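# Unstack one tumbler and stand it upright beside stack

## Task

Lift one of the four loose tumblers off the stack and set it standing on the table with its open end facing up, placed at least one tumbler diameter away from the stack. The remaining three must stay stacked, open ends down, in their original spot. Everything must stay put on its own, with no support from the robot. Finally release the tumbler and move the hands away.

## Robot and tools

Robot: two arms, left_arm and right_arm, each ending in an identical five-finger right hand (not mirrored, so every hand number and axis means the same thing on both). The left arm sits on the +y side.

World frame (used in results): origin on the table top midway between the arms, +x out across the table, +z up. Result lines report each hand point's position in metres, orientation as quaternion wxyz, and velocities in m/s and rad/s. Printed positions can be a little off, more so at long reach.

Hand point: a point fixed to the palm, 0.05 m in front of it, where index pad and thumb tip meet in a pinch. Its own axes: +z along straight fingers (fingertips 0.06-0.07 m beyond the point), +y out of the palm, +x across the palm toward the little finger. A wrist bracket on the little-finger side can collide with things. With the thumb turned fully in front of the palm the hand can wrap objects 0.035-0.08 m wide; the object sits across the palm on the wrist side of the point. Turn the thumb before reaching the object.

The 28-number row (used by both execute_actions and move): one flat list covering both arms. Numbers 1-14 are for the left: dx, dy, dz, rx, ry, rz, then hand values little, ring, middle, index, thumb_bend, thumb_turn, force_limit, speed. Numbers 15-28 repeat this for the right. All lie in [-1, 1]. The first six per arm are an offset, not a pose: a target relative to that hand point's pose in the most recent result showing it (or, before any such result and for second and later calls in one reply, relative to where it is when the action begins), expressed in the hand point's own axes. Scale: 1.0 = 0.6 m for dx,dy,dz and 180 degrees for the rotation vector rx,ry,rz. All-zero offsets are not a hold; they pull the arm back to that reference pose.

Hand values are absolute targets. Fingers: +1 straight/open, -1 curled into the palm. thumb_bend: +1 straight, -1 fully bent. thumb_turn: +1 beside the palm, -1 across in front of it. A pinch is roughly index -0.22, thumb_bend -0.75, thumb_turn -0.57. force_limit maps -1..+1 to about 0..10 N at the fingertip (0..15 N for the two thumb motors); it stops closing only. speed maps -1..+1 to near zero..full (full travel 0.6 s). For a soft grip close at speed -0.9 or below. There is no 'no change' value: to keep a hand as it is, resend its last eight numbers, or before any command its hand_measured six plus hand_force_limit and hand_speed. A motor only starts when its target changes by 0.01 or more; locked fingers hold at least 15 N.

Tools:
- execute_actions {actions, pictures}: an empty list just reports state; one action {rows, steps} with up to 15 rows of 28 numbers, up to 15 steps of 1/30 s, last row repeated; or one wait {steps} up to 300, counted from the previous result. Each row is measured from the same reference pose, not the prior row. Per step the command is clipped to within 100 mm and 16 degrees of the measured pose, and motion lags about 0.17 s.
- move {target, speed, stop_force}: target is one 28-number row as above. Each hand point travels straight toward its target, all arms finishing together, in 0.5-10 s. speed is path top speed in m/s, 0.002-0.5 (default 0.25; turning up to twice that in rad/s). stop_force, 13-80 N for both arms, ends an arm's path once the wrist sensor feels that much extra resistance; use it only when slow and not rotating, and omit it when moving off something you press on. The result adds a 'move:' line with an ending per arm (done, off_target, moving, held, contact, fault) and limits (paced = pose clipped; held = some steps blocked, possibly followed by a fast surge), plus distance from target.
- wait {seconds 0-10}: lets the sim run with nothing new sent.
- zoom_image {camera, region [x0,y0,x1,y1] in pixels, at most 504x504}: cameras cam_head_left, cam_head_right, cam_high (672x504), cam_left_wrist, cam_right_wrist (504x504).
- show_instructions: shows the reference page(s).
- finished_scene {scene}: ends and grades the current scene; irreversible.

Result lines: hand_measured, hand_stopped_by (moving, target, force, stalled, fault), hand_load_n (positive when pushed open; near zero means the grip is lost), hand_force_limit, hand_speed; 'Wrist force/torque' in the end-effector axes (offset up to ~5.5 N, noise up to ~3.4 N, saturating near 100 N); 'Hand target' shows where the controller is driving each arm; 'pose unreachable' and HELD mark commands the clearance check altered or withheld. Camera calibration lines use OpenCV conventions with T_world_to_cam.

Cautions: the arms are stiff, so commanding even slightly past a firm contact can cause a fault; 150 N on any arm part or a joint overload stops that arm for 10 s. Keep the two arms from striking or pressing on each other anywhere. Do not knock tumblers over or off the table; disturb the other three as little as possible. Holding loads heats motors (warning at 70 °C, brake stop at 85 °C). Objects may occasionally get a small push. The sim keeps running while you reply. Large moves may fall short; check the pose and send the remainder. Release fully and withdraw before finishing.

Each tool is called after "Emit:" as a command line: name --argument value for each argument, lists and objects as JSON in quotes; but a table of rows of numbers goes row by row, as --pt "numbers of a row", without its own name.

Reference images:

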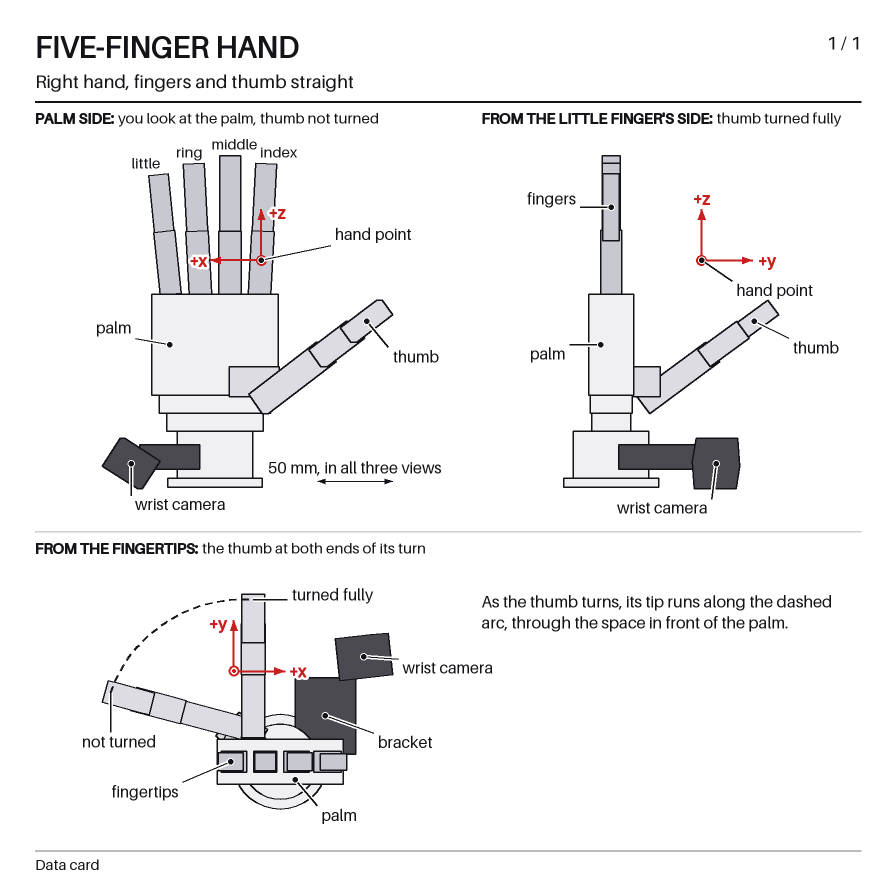

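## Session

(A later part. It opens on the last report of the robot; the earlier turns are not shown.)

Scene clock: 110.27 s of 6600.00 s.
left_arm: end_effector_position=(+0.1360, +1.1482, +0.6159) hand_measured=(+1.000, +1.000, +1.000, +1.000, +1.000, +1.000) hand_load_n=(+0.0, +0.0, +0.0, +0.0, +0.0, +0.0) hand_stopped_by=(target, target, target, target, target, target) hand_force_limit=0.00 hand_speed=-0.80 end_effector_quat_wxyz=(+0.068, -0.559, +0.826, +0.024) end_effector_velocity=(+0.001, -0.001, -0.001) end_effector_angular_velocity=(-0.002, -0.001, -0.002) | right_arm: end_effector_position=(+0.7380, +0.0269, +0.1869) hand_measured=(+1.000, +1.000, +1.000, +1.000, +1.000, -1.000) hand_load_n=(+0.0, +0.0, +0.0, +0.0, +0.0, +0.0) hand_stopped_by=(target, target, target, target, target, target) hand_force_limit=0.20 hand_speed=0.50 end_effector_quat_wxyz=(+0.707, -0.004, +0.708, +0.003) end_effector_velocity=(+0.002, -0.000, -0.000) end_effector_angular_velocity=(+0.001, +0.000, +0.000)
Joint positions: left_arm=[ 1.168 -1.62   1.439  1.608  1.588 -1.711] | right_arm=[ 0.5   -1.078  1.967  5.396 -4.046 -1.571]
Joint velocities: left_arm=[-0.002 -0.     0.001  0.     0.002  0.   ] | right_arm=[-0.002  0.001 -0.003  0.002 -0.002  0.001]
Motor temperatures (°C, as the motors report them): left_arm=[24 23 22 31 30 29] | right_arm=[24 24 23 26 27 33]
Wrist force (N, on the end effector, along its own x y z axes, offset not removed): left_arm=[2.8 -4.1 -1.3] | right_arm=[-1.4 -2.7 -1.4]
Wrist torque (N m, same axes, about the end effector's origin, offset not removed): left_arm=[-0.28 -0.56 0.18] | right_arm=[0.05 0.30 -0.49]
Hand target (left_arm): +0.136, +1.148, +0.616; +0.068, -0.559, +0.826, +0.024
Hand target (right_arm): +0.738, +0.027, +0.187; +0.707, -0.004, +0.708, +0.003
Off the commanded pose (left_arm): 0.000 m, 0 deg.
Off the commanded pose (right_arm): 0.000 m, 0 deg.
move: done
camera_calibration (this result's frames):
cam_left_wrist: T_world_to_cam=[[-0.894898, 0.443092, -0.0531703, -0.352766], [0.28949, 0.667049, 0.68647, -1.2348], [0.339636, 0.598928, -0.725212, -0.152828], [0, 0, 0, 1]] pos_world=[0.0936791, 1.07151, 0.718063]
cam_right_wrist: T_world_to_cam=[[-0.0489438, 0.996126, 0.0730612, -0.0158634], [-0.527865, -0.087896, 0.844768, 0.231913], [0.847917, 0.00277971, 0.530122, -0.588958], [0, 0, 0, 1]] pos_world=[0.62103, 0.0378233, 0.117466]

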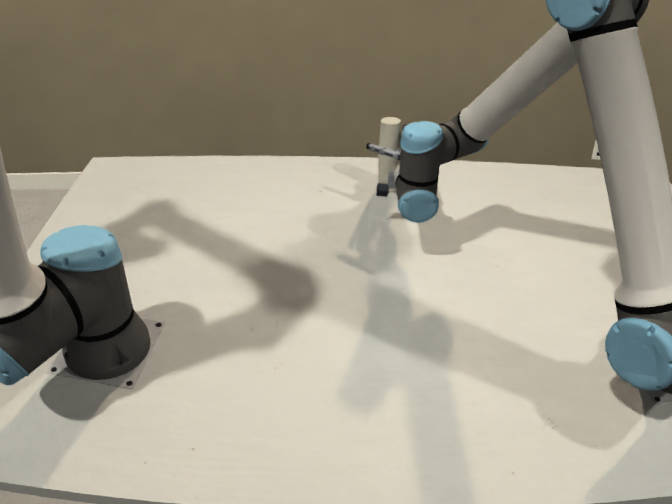

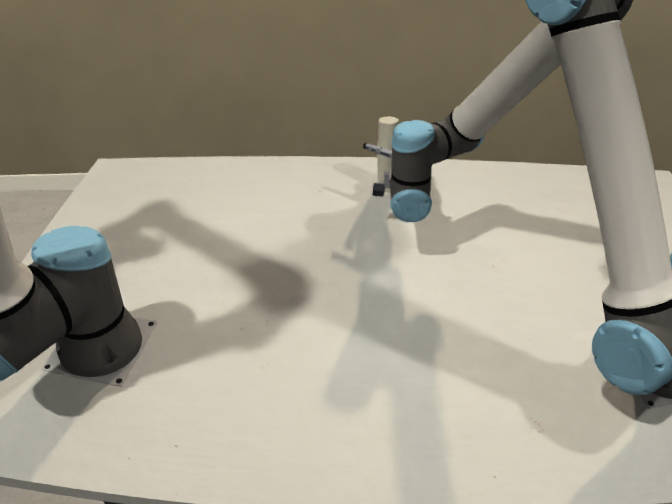

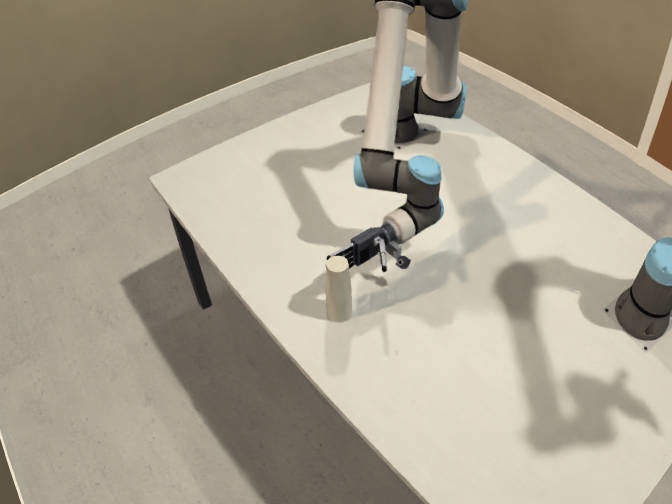

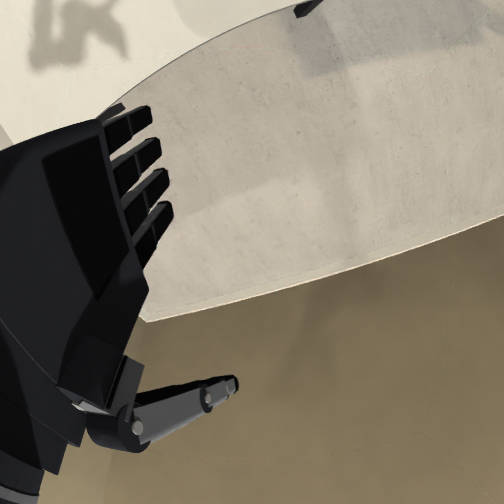

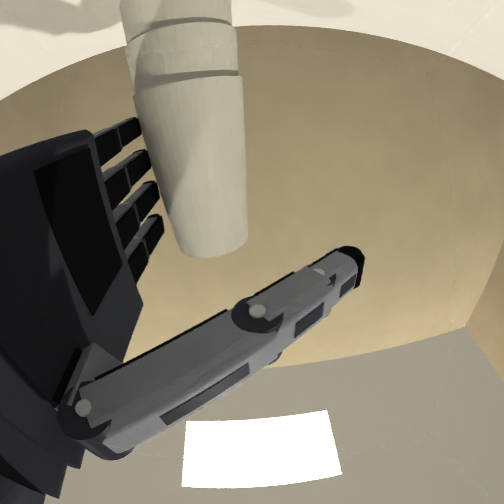

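Emit:
move --target '[0,0,0,0,0,0,1,1,1,1,1,1,0,-0.8,0.04,-0.015,0,0,0,0,1,1,1,1,1,-1,0.2,0.5]' --speed 0.05

Emit:
move --target '[0,0,0,0,0,0,1,1,1,1,1,1,0,-0.8,0,0,0.1,0,0,0,1,1,1,1,1,-1,0.2,0.5]' --speed 0.04

Scene clock: 116.53 s of 6600.00 s.
left_arm: end_effector_position=(+0.1360, +1.1482, +0.6159) hand_measured=(+1.000, +1.000, +1.000, +1.000, +1.000, +1.000) hand_load_n=(+0.0, +0.0, +0.0, +0.0, +0.0, +0.0) hand_stopped_by=(target, target, target, target, target, target) hand_force_limit=0.00 hand_speed=-0.80 end_effector_quat_wxyz=(+0.068, -0.559, +0.826, +0.024) end_effector_velocity=(-0.001, +0.000, +0.000) end_effector_angular_velocity=(+0.001, +0.001, +0.001) | right_arm: end_effector_position=(+0.7380, +0.0179, +0.1632) hand_measured=(+1.000, +1.000, +1.000, +1.000, +1.000, -1.000) hand_load_n=(+0.0, +0.0, +0.0, +0.0, +0.0, +0.0) hand_stopped_by=(target, target, target, target, target, target) hand_force_limit=0.20 hand_speed=0.50 end_effector_quat_wxyz=(+0.707, -0.004, +0.708, +0.003) end_effector_velocity=(+0.000, -0.001, -0.002) end_effector_angular_velocity=(+0.001, -0.000, -0.000)
Joint positions: left_arm=[ 1.168 -1.62   1.439  1.608  1.588 -1.711] | right_arm=[ 0.489 -1.052  1.988  5.349 -4.057 -1.571]
Joint velocities: left_arm=[ 0.001  0.    -0.001  0.    -0.001  0.   ] | right_arm=[-0.001  0.002  0.002 -0.005 -0.001  0.   ]
Motor temperatures (°C, as the motors report them): left_arm=[24 23 22 31 30 29] | right_arm=[24 24 23 26 27 33]
Wrist force (N, on the end effector, along its own x y z axes, offset not removed): left_arm=[-1.2 -5.8 -2.1] | right_arm=[-0.6 -4.0 -2.4]
Wrist torque (N m, same axes, about the end effector's origin, offset not removed): left_arm=[-0.48 0.14 -0.13] | right_arm=[-0.36 0.29 -0.56]
Hand target (left_arm): +0.136, +1.148, +0.616; +0.068, -0.559, +0.826, +0.024
Hand target (right_arm): +0.738, +0.018, +0.163; +0.707, -0.004, +0.708, +0.003
Off the commanded pose (left_arm): 0.000 m, 0 deg.
Off the commanded pose (right_arm): 0.000 m, 0 deg.
After step 90, 2.37 s passed at rest.
move: done
camera_calibration (this result's frames):
cam_left_wrist: T_world_to_cam=[[-0.894898, 0.443092, -0.0531703, -0.352765], [0.28949, 0.667049, 0.68647, -1.2348], [0.339636, 0.598928, -0.725212, -0.152828], [0, 0, 0, 1]] pos_world=[0.093679, 1.07151, 0.718063]
cam_right_wrist: T_world_to_cam=[[-0.0489321, 0.996126, 0.0730709, -0.00519112], [-0.527853, -0.087898, 0.844775, 0.251183], [0.847925, 0.00276595, 0.530109, -0.576381], [0, 0, 0, 1]] pos_world=[0.621062, 0.0288437, 0.0937313]

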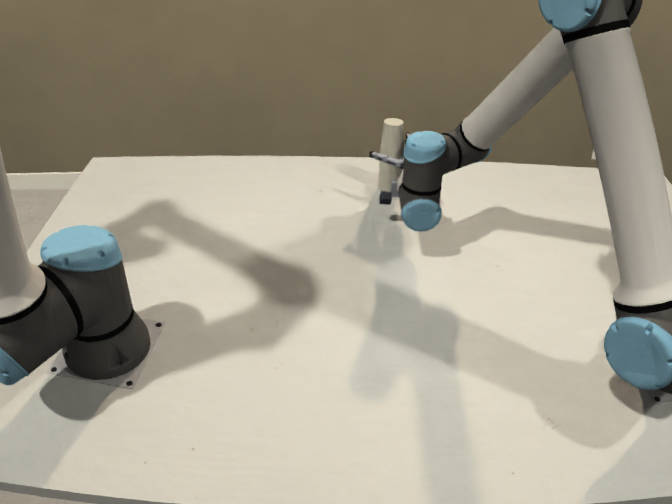

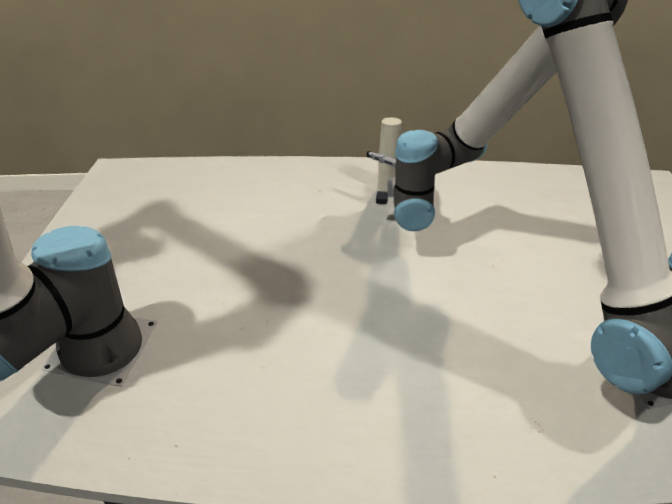

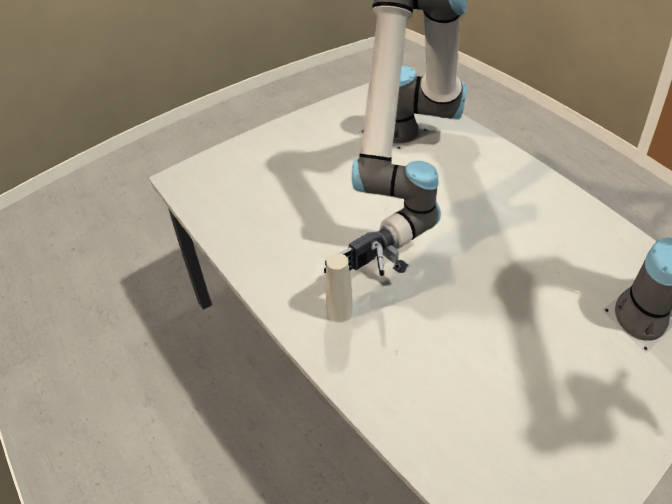

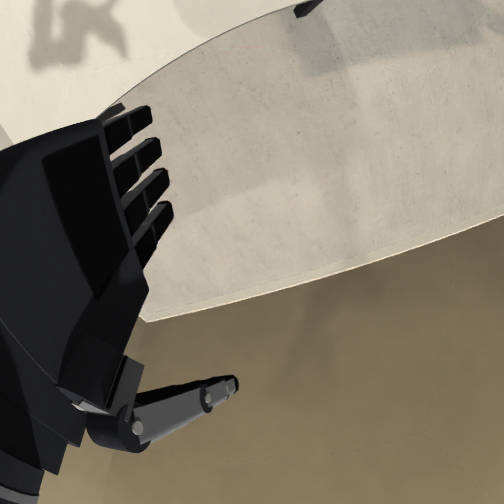

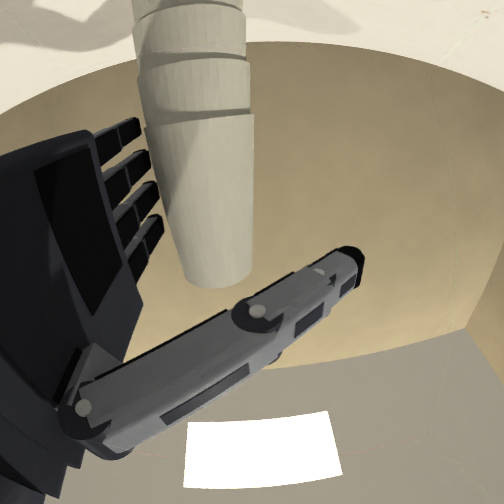

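Scene clock: 118.40 s of 6600.00 s.
left_arm: end_effector_position=(+0.1360, +1.1482, +0.6159) hand_measured=(+1.000, +1.000, +1.000, +1.000, +1.000, +1.000) hand_load_n=(+0.0, +0.0, +0.0, +0.0, +0.0, +0.0) hand_stopped_by=(target, target, target, target, target, target) hand_force_limit=0.00 hand_speed=-0.80 end_effector_quat_wxyz=(+0.068, -0.559, +0.826, +0.024) end_effector_velocity=(+0.002, -0.000, -0.001) end_effector_angular_velocity=(-0.002, -0.000, -0.003) | right_arm: end_effector_position=(+0.7977, +0.0185, +0.1631) hand_measured=(+1.000, +1.000, +1.000, +1.000, +1.000, -1.000) hand_load_n=(+0.0, +0.0, +0.0, +0.0, +0.0, +0.0) hand_stopped_by=(target, target, target, target, target, target) hand_force_limit=0.20 hand_speed=0.50 end_effector_quat_wxyz=(+0.707, -0.004, +0.708, +0.003) end_effector_velocity=(+0.002, +0.000, -0.001) end_effector_angular_velocity=(-0.001, +0.001, +0.000)
Joint positions: left_arm=[ 1.168 -1.62   1.439  1.608  1.588 -1.711] | right_arm=[ 0.436 -1.01   1.909  5.387 -4.11  -1.571]
Joint velocities: left_arm=[-0.002  0.001  0.001  0.     0.001  0.   ] | right_arm=[-0.001  0.002 -0.003  0.002 -0.002 -0.   ]
Motor temperatures (°C, as the motors report them): left_arm=[24 23 22 31 30 29] | right_arm=[24 24 23 26 27 33]
Wrist force (N, on the end effector, along its own x y z axes, offset not removed): left_arm=[-2.6 -4.9 -1.3] | right_arm=[0.1 -3.1 -2.2]
Wrist torque (N m, same axes, about the end effector's origin, offset not removed): left_arm=[-0.43 0.30 -0.31] | right_arm=[-0.05 0.03 -0.51]
Hand target (left_arm): +0.136, +1.148, +0.616; +0.068, -0.559, +0.826, +0.024
Hand target (right_arm): +0.798, +0.018, +0.163; +0.707, -0.004, +0.708, +0.003
Off the commanded pose (left_arm): 0.000 m, 0 deg.
Off the commanded pose (right_arm): 0.000 m, 0 deg.
move: done
camera_calibration (this result's frames):
cam_left_wrist: T_world_to_cam=[[-0.894898, 0.443092, -0.0531701, -0.352766], [0.28949, 0.667049, 0.68647, -1.2348], [0.339636, 0.598928, -0.725212, -0.152828], [0, 0, 0, 1]] pos_world=[0.093679, 1.07151, 0.718063]
cam_right_wrist: T_world_to_cam=[[-0.0489297, 0.996134, 0.0729574, -0.00280949], [-0.527923, -0.0878007, 0.844742, 0.282931], [0.847882, 0.00281706, 0.530178, -0.626933], [0, 0, 0, 1]] pos_world=[0.680794, 0.0294063, 0.0935873]

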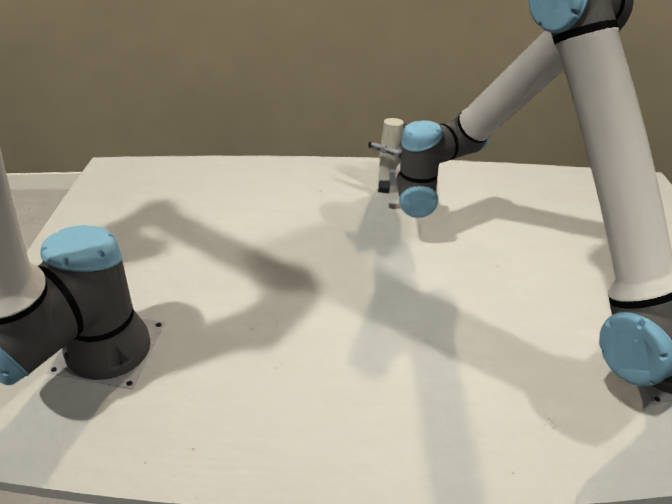

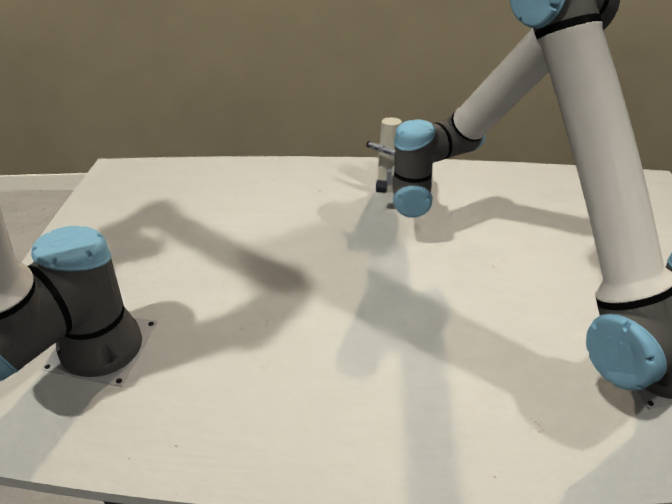

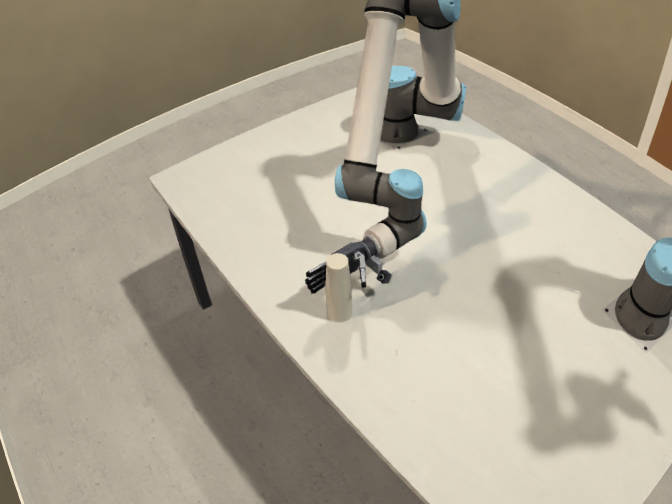

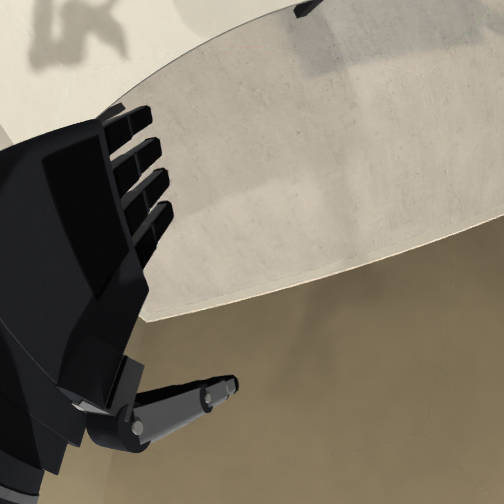

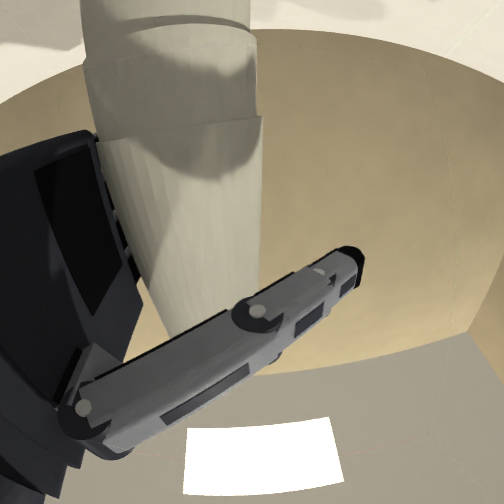

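Emit:
move --target '[0,0,0,0,0,0,1,1,1,1,1,1,0,-0.8,-0.012,0,0.035,0,0,0,1,1,1,1,1,-1,0.2,0.5]' --speed 0.03

Emit:
move --target '[0,0,0,0,0,0,1,1,1,1,1,1,0,-0.8,0,0,0,0,0,0,1,-1,-1,-1,-1,-1,0.2,-0.5]'

Emit:
move --target '[0,0,0,0,0,0,1,1,1,1,1,1,0,-0.8,-0.25,0,0,0,0,0,1,-1,-1,-1,-1,-1,0.2,-0.5]' --speed 0.08

Scene clock: 123.40 s of 6600.00 s.
left_arm: end_effector_position=(+0.1360, +1.1482, +0.6159) hand_measured=(+1.000, +1.000, +1.000, +1.000, +1.000, +1.000) hand_load_n=(+0.0, +0.0, +0.0, +0.0, +0.0, +0.0) hand_stopped_by=(target, target, target, target, target, target) hand_force_limit=0.00 hand_speed=-0.80 end_effector_quat_wxyz=(+0.068, -0.559, +0.826, +0.024) end_effector_velocity=(+0.000, +0.000, +0.000) end_effector_angular_velocity=(+0.000, +0.001, +0.000) | right_arm: end_effector_position=(+0.8185, +0.0187, +0.1701) hand_measured=(+1.000, +1.000, +1.000, +1.000, +1.000, -1.000) hand_load_n=(+0.0, +0.0, +0.0, +0.0, +0.0, +0.0) hand_stopped_by=(target, target, target, target, target, target) hand_force_limit=0.20 hand_speed=0.50 end_effector_quat_wxyz=(+0.707, -0.004, +0.708, +0.003) end_effector_velocity=(+0.003, -0.000, +0.001) end_effector_angular_velocity=(-0.001, +0.000, -0.002)
Joint positions: left_arm=[ 1.168 -1.62   1.439  1.608  1.588 -1.711] | right_arm=[ 0.419 -1.004  1.878  5.412 -4.127 -1.571]
Joint velocities: left_arm=[-0.     0.    -0.     0.    -0.001 -0.   ] | right_arm=[-0.002  0.001 -0.004  0.003 -0.    -0.001]
Motor temperatures (°C, as the motors report them): left_arm=[24 23 22 31 30 29] | right_arm=[24 24 23 26 27 33]
Wrist force (N, on the end effector, along its own x y z axes, offset not removed): left_arm=[-1.0 -0.4 -2.4] | right_arm=[1.6 4.2 -5.8]
Wrist torque (N m, same axes, about the end effector's origin, offset not removed): left_arm=[0.24 0.18 0.03] | right_arm=[1.25 0.19 -0.19]
Hand target (left_arm): +0.136, +1.148, +0.616; +0.068, -0.559, +0.826, +0.024
Hand target (right_arm): +0.819, +0.019, +0.170; +0.707, -0.004, +0.708, +0.003
Off the commanded pose (left_arm): 0.000 m, 0 deg.
Off the commanded pose (right_arm): 0.000 m, 0 deg.
After step 90, 0.93 s passed at rest.
move: done
camera_calibration (this result's frames):
cam_left_wrist: T_world_to_cam=[[-0.894898, 0.443092, -0.0531703, -0.352766], [0.28949, 0.667049, 0.68647, -1.2348], [0.339636, 0.598928, -0.725212, -0.152828], [0, 0, 0, 1]] pos_world=[0.0936791, 1.07151, 0.718063]
cam_right_wrist: T_world_to_cam=[[-0.0489247, 0.996138, 0.0729103, -0.00251703], [-0.527955, -0.0877582, 0.844726, 0.287967], [0.847862, 0.00283458, 0.530209, -0.648267], [0, 0, 0, 1]] pos_world=[0.701552, 0.0296164, 0.100647]

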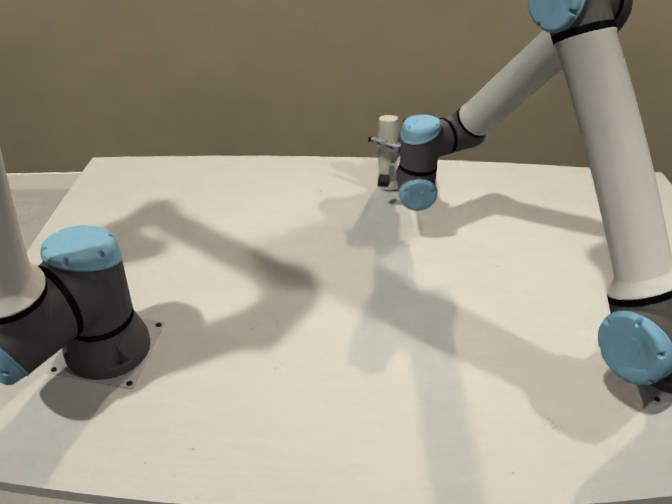

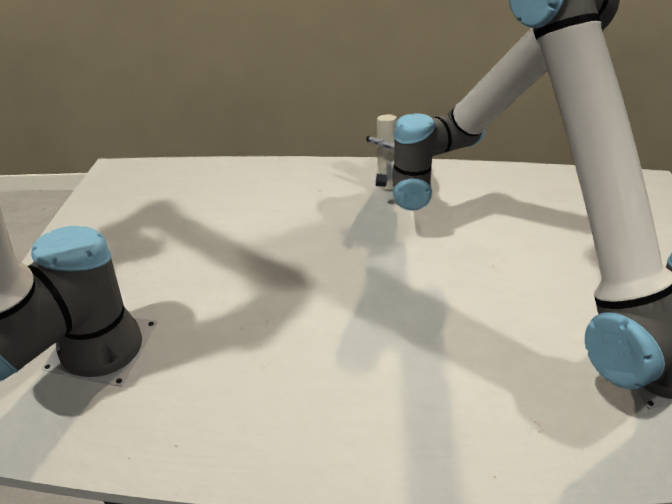

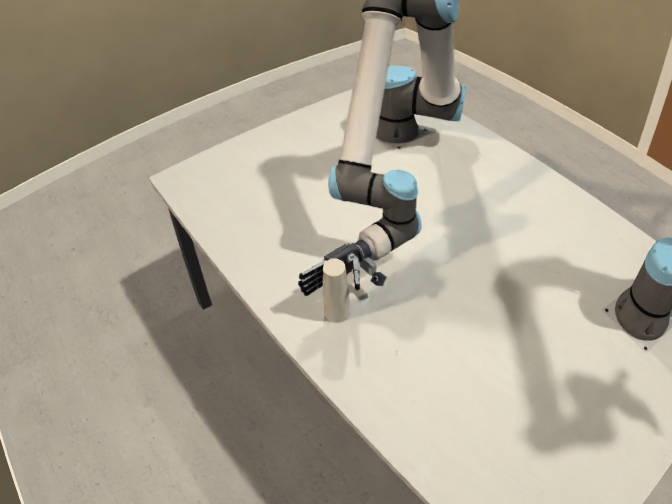

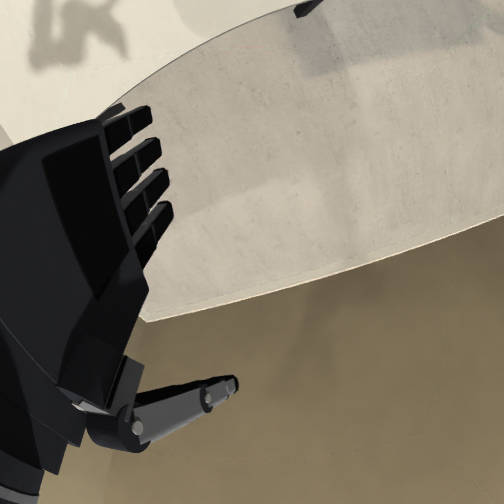

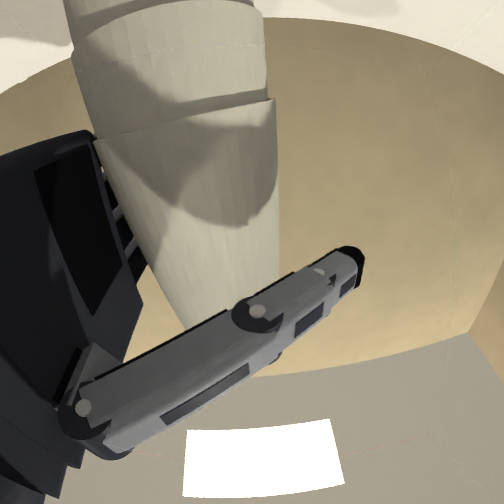

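Scene clock: 124.87 s of 6600.00 s.
left_arm: end_effector_position=(+0.1360, +1.1482, +0.6159) hand_measured=(+1.000, +1.000, +1.000, +1.000, +1.000, +1.000) hand_load_n=(+0.0, +0.0, +0.0, +0.0, +0.0, +0.0) hand_stopped_by=(target, target, target, target, target, target) hand_force_limit=0.00 hand_speed=-0.80 end_effector_quat_wxyz=(+0.068, -0.559, +0.826, +0.024) end_effector_velocity=(-0.000, -0.000, +0.000) end_effector_angular_velocity=(+0.001, -0.000, +0.001) | right_arm: end_effector_position=(+0.8185, +0.0187, +0.1701) hand_measured=(+1.000, +0.088, +0.034, +0.006, +0.408, -1.000) hand_load_n=(+0.0, +1.5, +7.5, +8.0, +14.5, +2.5) hand_stopped_by=(target, force, force, force, force, target) hand_force_limit=0.20 hand_speed=-0.50 end_effector_quat_wxyz=(+0.707, -0.004, +0.708, +0.003) end_effector_velocity=(-0.000, -0.000, -0.000) end_effector_angular_velocity=(-0.000, +0.000, -0.000)
Joint positions: left_arm=[ 1.168 -1.62   1.439  1.608  1.588 -1.711] | right_arm=[ 0.419 -1.004  1.878  5.412 -4.127 -1.571]
Joint velocities: left_arm=[ 0.    -0.    -0.001  0.    -0.    -0.001] | right_arm=[0.    0.    0.    0.    0.001 0.   ]
Motor temperatures (°C, as the motors report them): left_arm=[24 23 22 31 30 29] | right_arm=[24 24 23 26 27 33]
Wrist force (N, on the end effector, along its own x y z axes, offset not removed): left_arm=[1.4 -2.0 0.1] | right_arm=[-3.5 -0.8 -5.3]
Wrist torque (N m, same axes, about the end effector's origin, offset not removed): left_arm=[-0.09 -0.34 0.11] | right_arm=[0.76 0.28 -0.28]
Hand target (left_arm): +0.136, +1.148, +0.616; +0.068, -0.559, +0.826, +0.024
Hand target (right_arm): +0.819, +0.019, +0.170; +0.707, -0.004, +0.708, +0.003
Off the commanded pose (left_arm): 0.000 m, 0 deg.
Off the commanded pose (right_arm): 0.000 m, 0 deg.
move: done
camera_calibration (this result's frames):
cam_left_wrist: T_world_to_cam=[[-0.894898, 0.443092, -0.0531702, -0.352766], [0.28949, 0.667049, 0.68647, -1.2348], [0.339636, 0.598928, -0.725212, -0.152828], [0, 0, 0, 1]] pos_world=[0.0936791, 1.07151, 0.718063]
cam_right_wrist: T_world_to_cam=[[-0.0489023, 0.996138, 0.0729187, -0.00252484], [-0.527968, -0.0877535, 0.844718, 0.287989], [0.847855, 0.00280999, 0.53022, -0.648266], [0, 0, 0, 1]] pos_world=[0.701561, 0.0296087, 0.100639]

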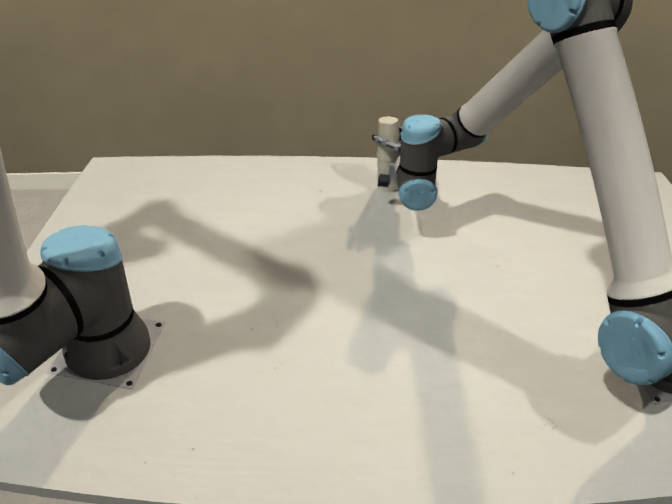

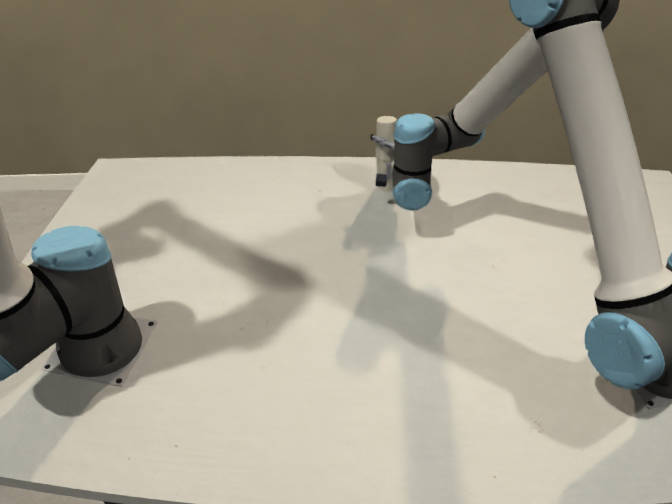

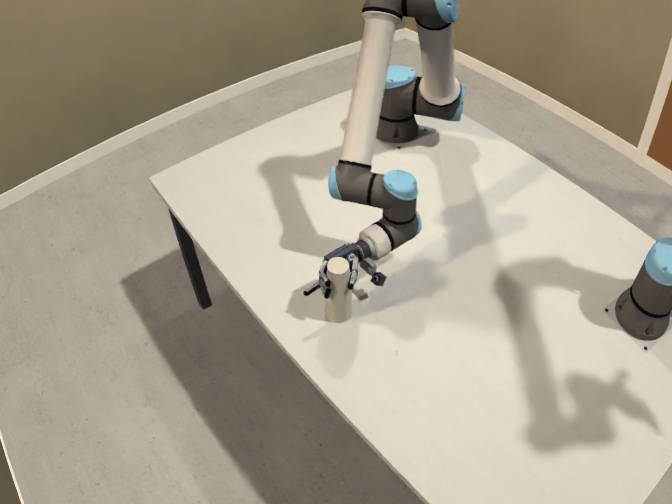

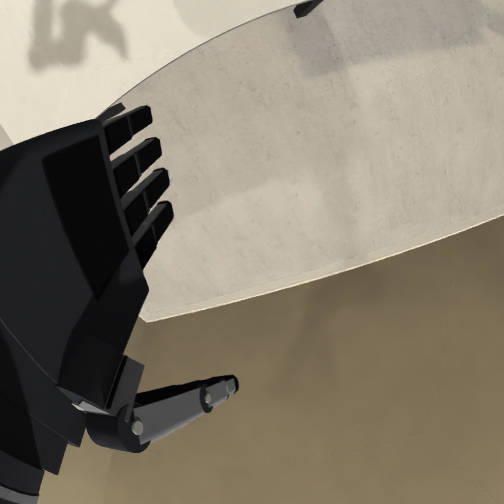

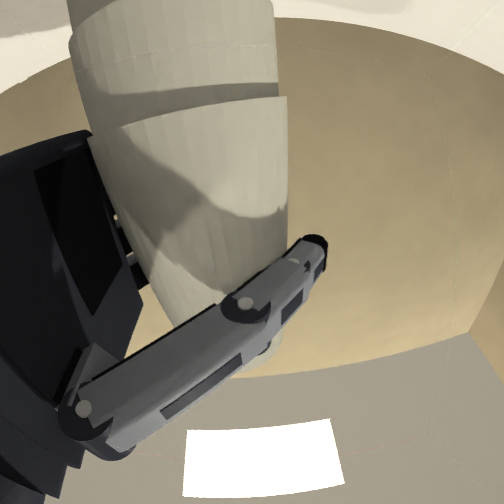

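Scene clock: 127.20 s of 6600.00 s.
left_arm: end_effector_position=(+0.1360, +1.1482, +0.6160) hand_measured=(+1.000, +1.000, +1.000, +1.000, +1.000, +1.000) hand_load_n=(+0.0, +0.0, +0.0, +0.0, +0.0, +0.0) hand_stopped_by=(target, target, target, target, target, target) hand_force_limit=0.00 hand_speed=-0.80 end_effector_quat_wxyz=(+0.068, -0.559, +0.826, +0.024) end_effector_velocity=(+0.001, +0.000, -0.001) end_effector_angular_velocity=(-0.001, -0.000, -0.004) | right_arm: end_effector_position=(+0.8188, +0.0191, +0.3198) hand_measured=(+1.000, +0.088, +0.034, +0.006, +0.408, -1.000) hand_load_n=(+0.0, +1.5, +7.5, +8.0, +14.5, +2.0) hand_stopped_by=(target, force, force, force, force, target) hand_force_limit=0.20 hand_speed=-0.50 end_effector_quat_wxyz=(+0.707, -0.004, +0.708, +0.003) end_effector_velocity=(-0.000, +0.001, +0.003) end_effector_angular_velocity=(-0.000, +0.000, +0.001)
Joint positions: left_arm=[ 1.168 -1.62   1.439  1.608  1.588 -1.711] | right_arm=[ 0.419 -1.177  1.808  5.654 -4.127 -1.572]
Joint velocities: left_arm=[-0.001  0.     0.001 -0.     0.001  0.003] | right_arm=[ 0.001 -0.003 -0.002  0.005 -0.    -0.   ]
Motor temperatures (°C, as the motors report them): left_arm=[24 23 22 31 30 29] | right_arm=[24 24 23 26 27 33]
Wrist force (N, on the end effector, along its own x y z axes, offset not removed): left_arm=[0.3 -4.1 -1.6] | right_arm=[5.1 -2.7 -2.2]
Wrist torque (N m, same axes, about the end effector's origin, offset not removed): left_arm=[-0.33 -0.16 -0.05] | right_arm=[0.13 -0.41 -0.10]
Hand target (left_arm): +0.136, +1.148, +0.616; +0.068, -0.559, +0.826, +0.024
Hand target (right_arm): +0.819, +0.019, +0.320; +0.707, -0.004, +0.708, +0.003
Off the commanded pose (left_arm): 0.000 m, 0 deg.
Off the commanded pose (right_arm): 0.000 m, 0 deg.
move: done
camera_calibration (this result's frames):
cam_left_wrist: T_world_to_cam=[[-0.894898, 0.443092, -0.0531702, -0.352766], [0.28949, 0.667049, 0.68647, -1.2348], [0.339636, 0.598928, -0.725212, -0.152828], [0, 0, 0, 1]] pos_world=[0.0936791, 1.07151, 0.718063]
cam_right_wrist: T_world_to_cam=[[-0.0489068, 0.996139, 0.0729036, -0.0138297], [-0.527994, -0.0877432, 0.844703, 0.161765], [0.847839, 0.00281904, 0.530247, -0.727917], [0, 0, 0, 1]] pos_world=[0.70189, 0.0300221, 0.250341]

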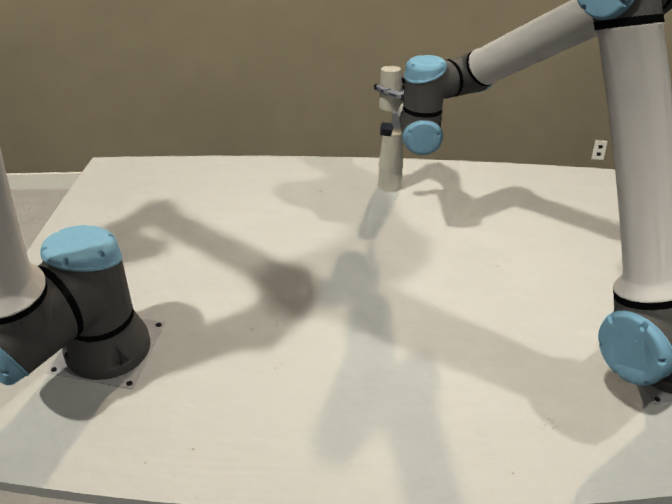

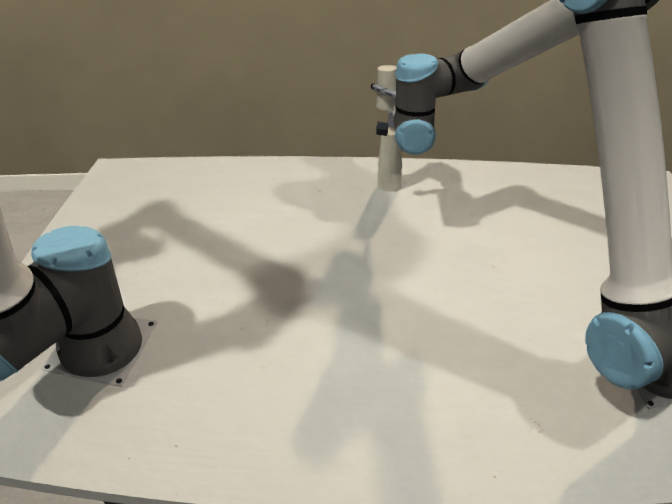

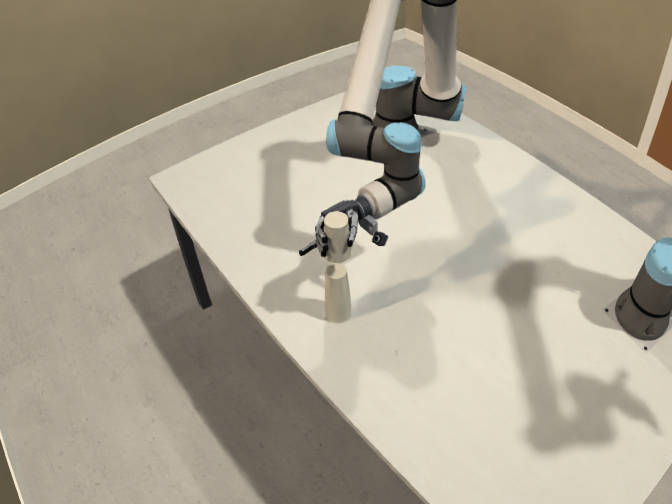

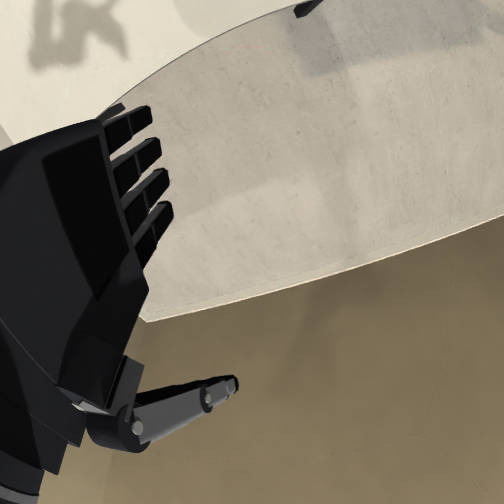

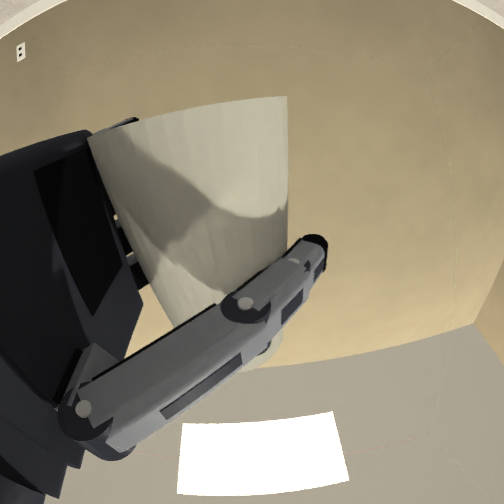

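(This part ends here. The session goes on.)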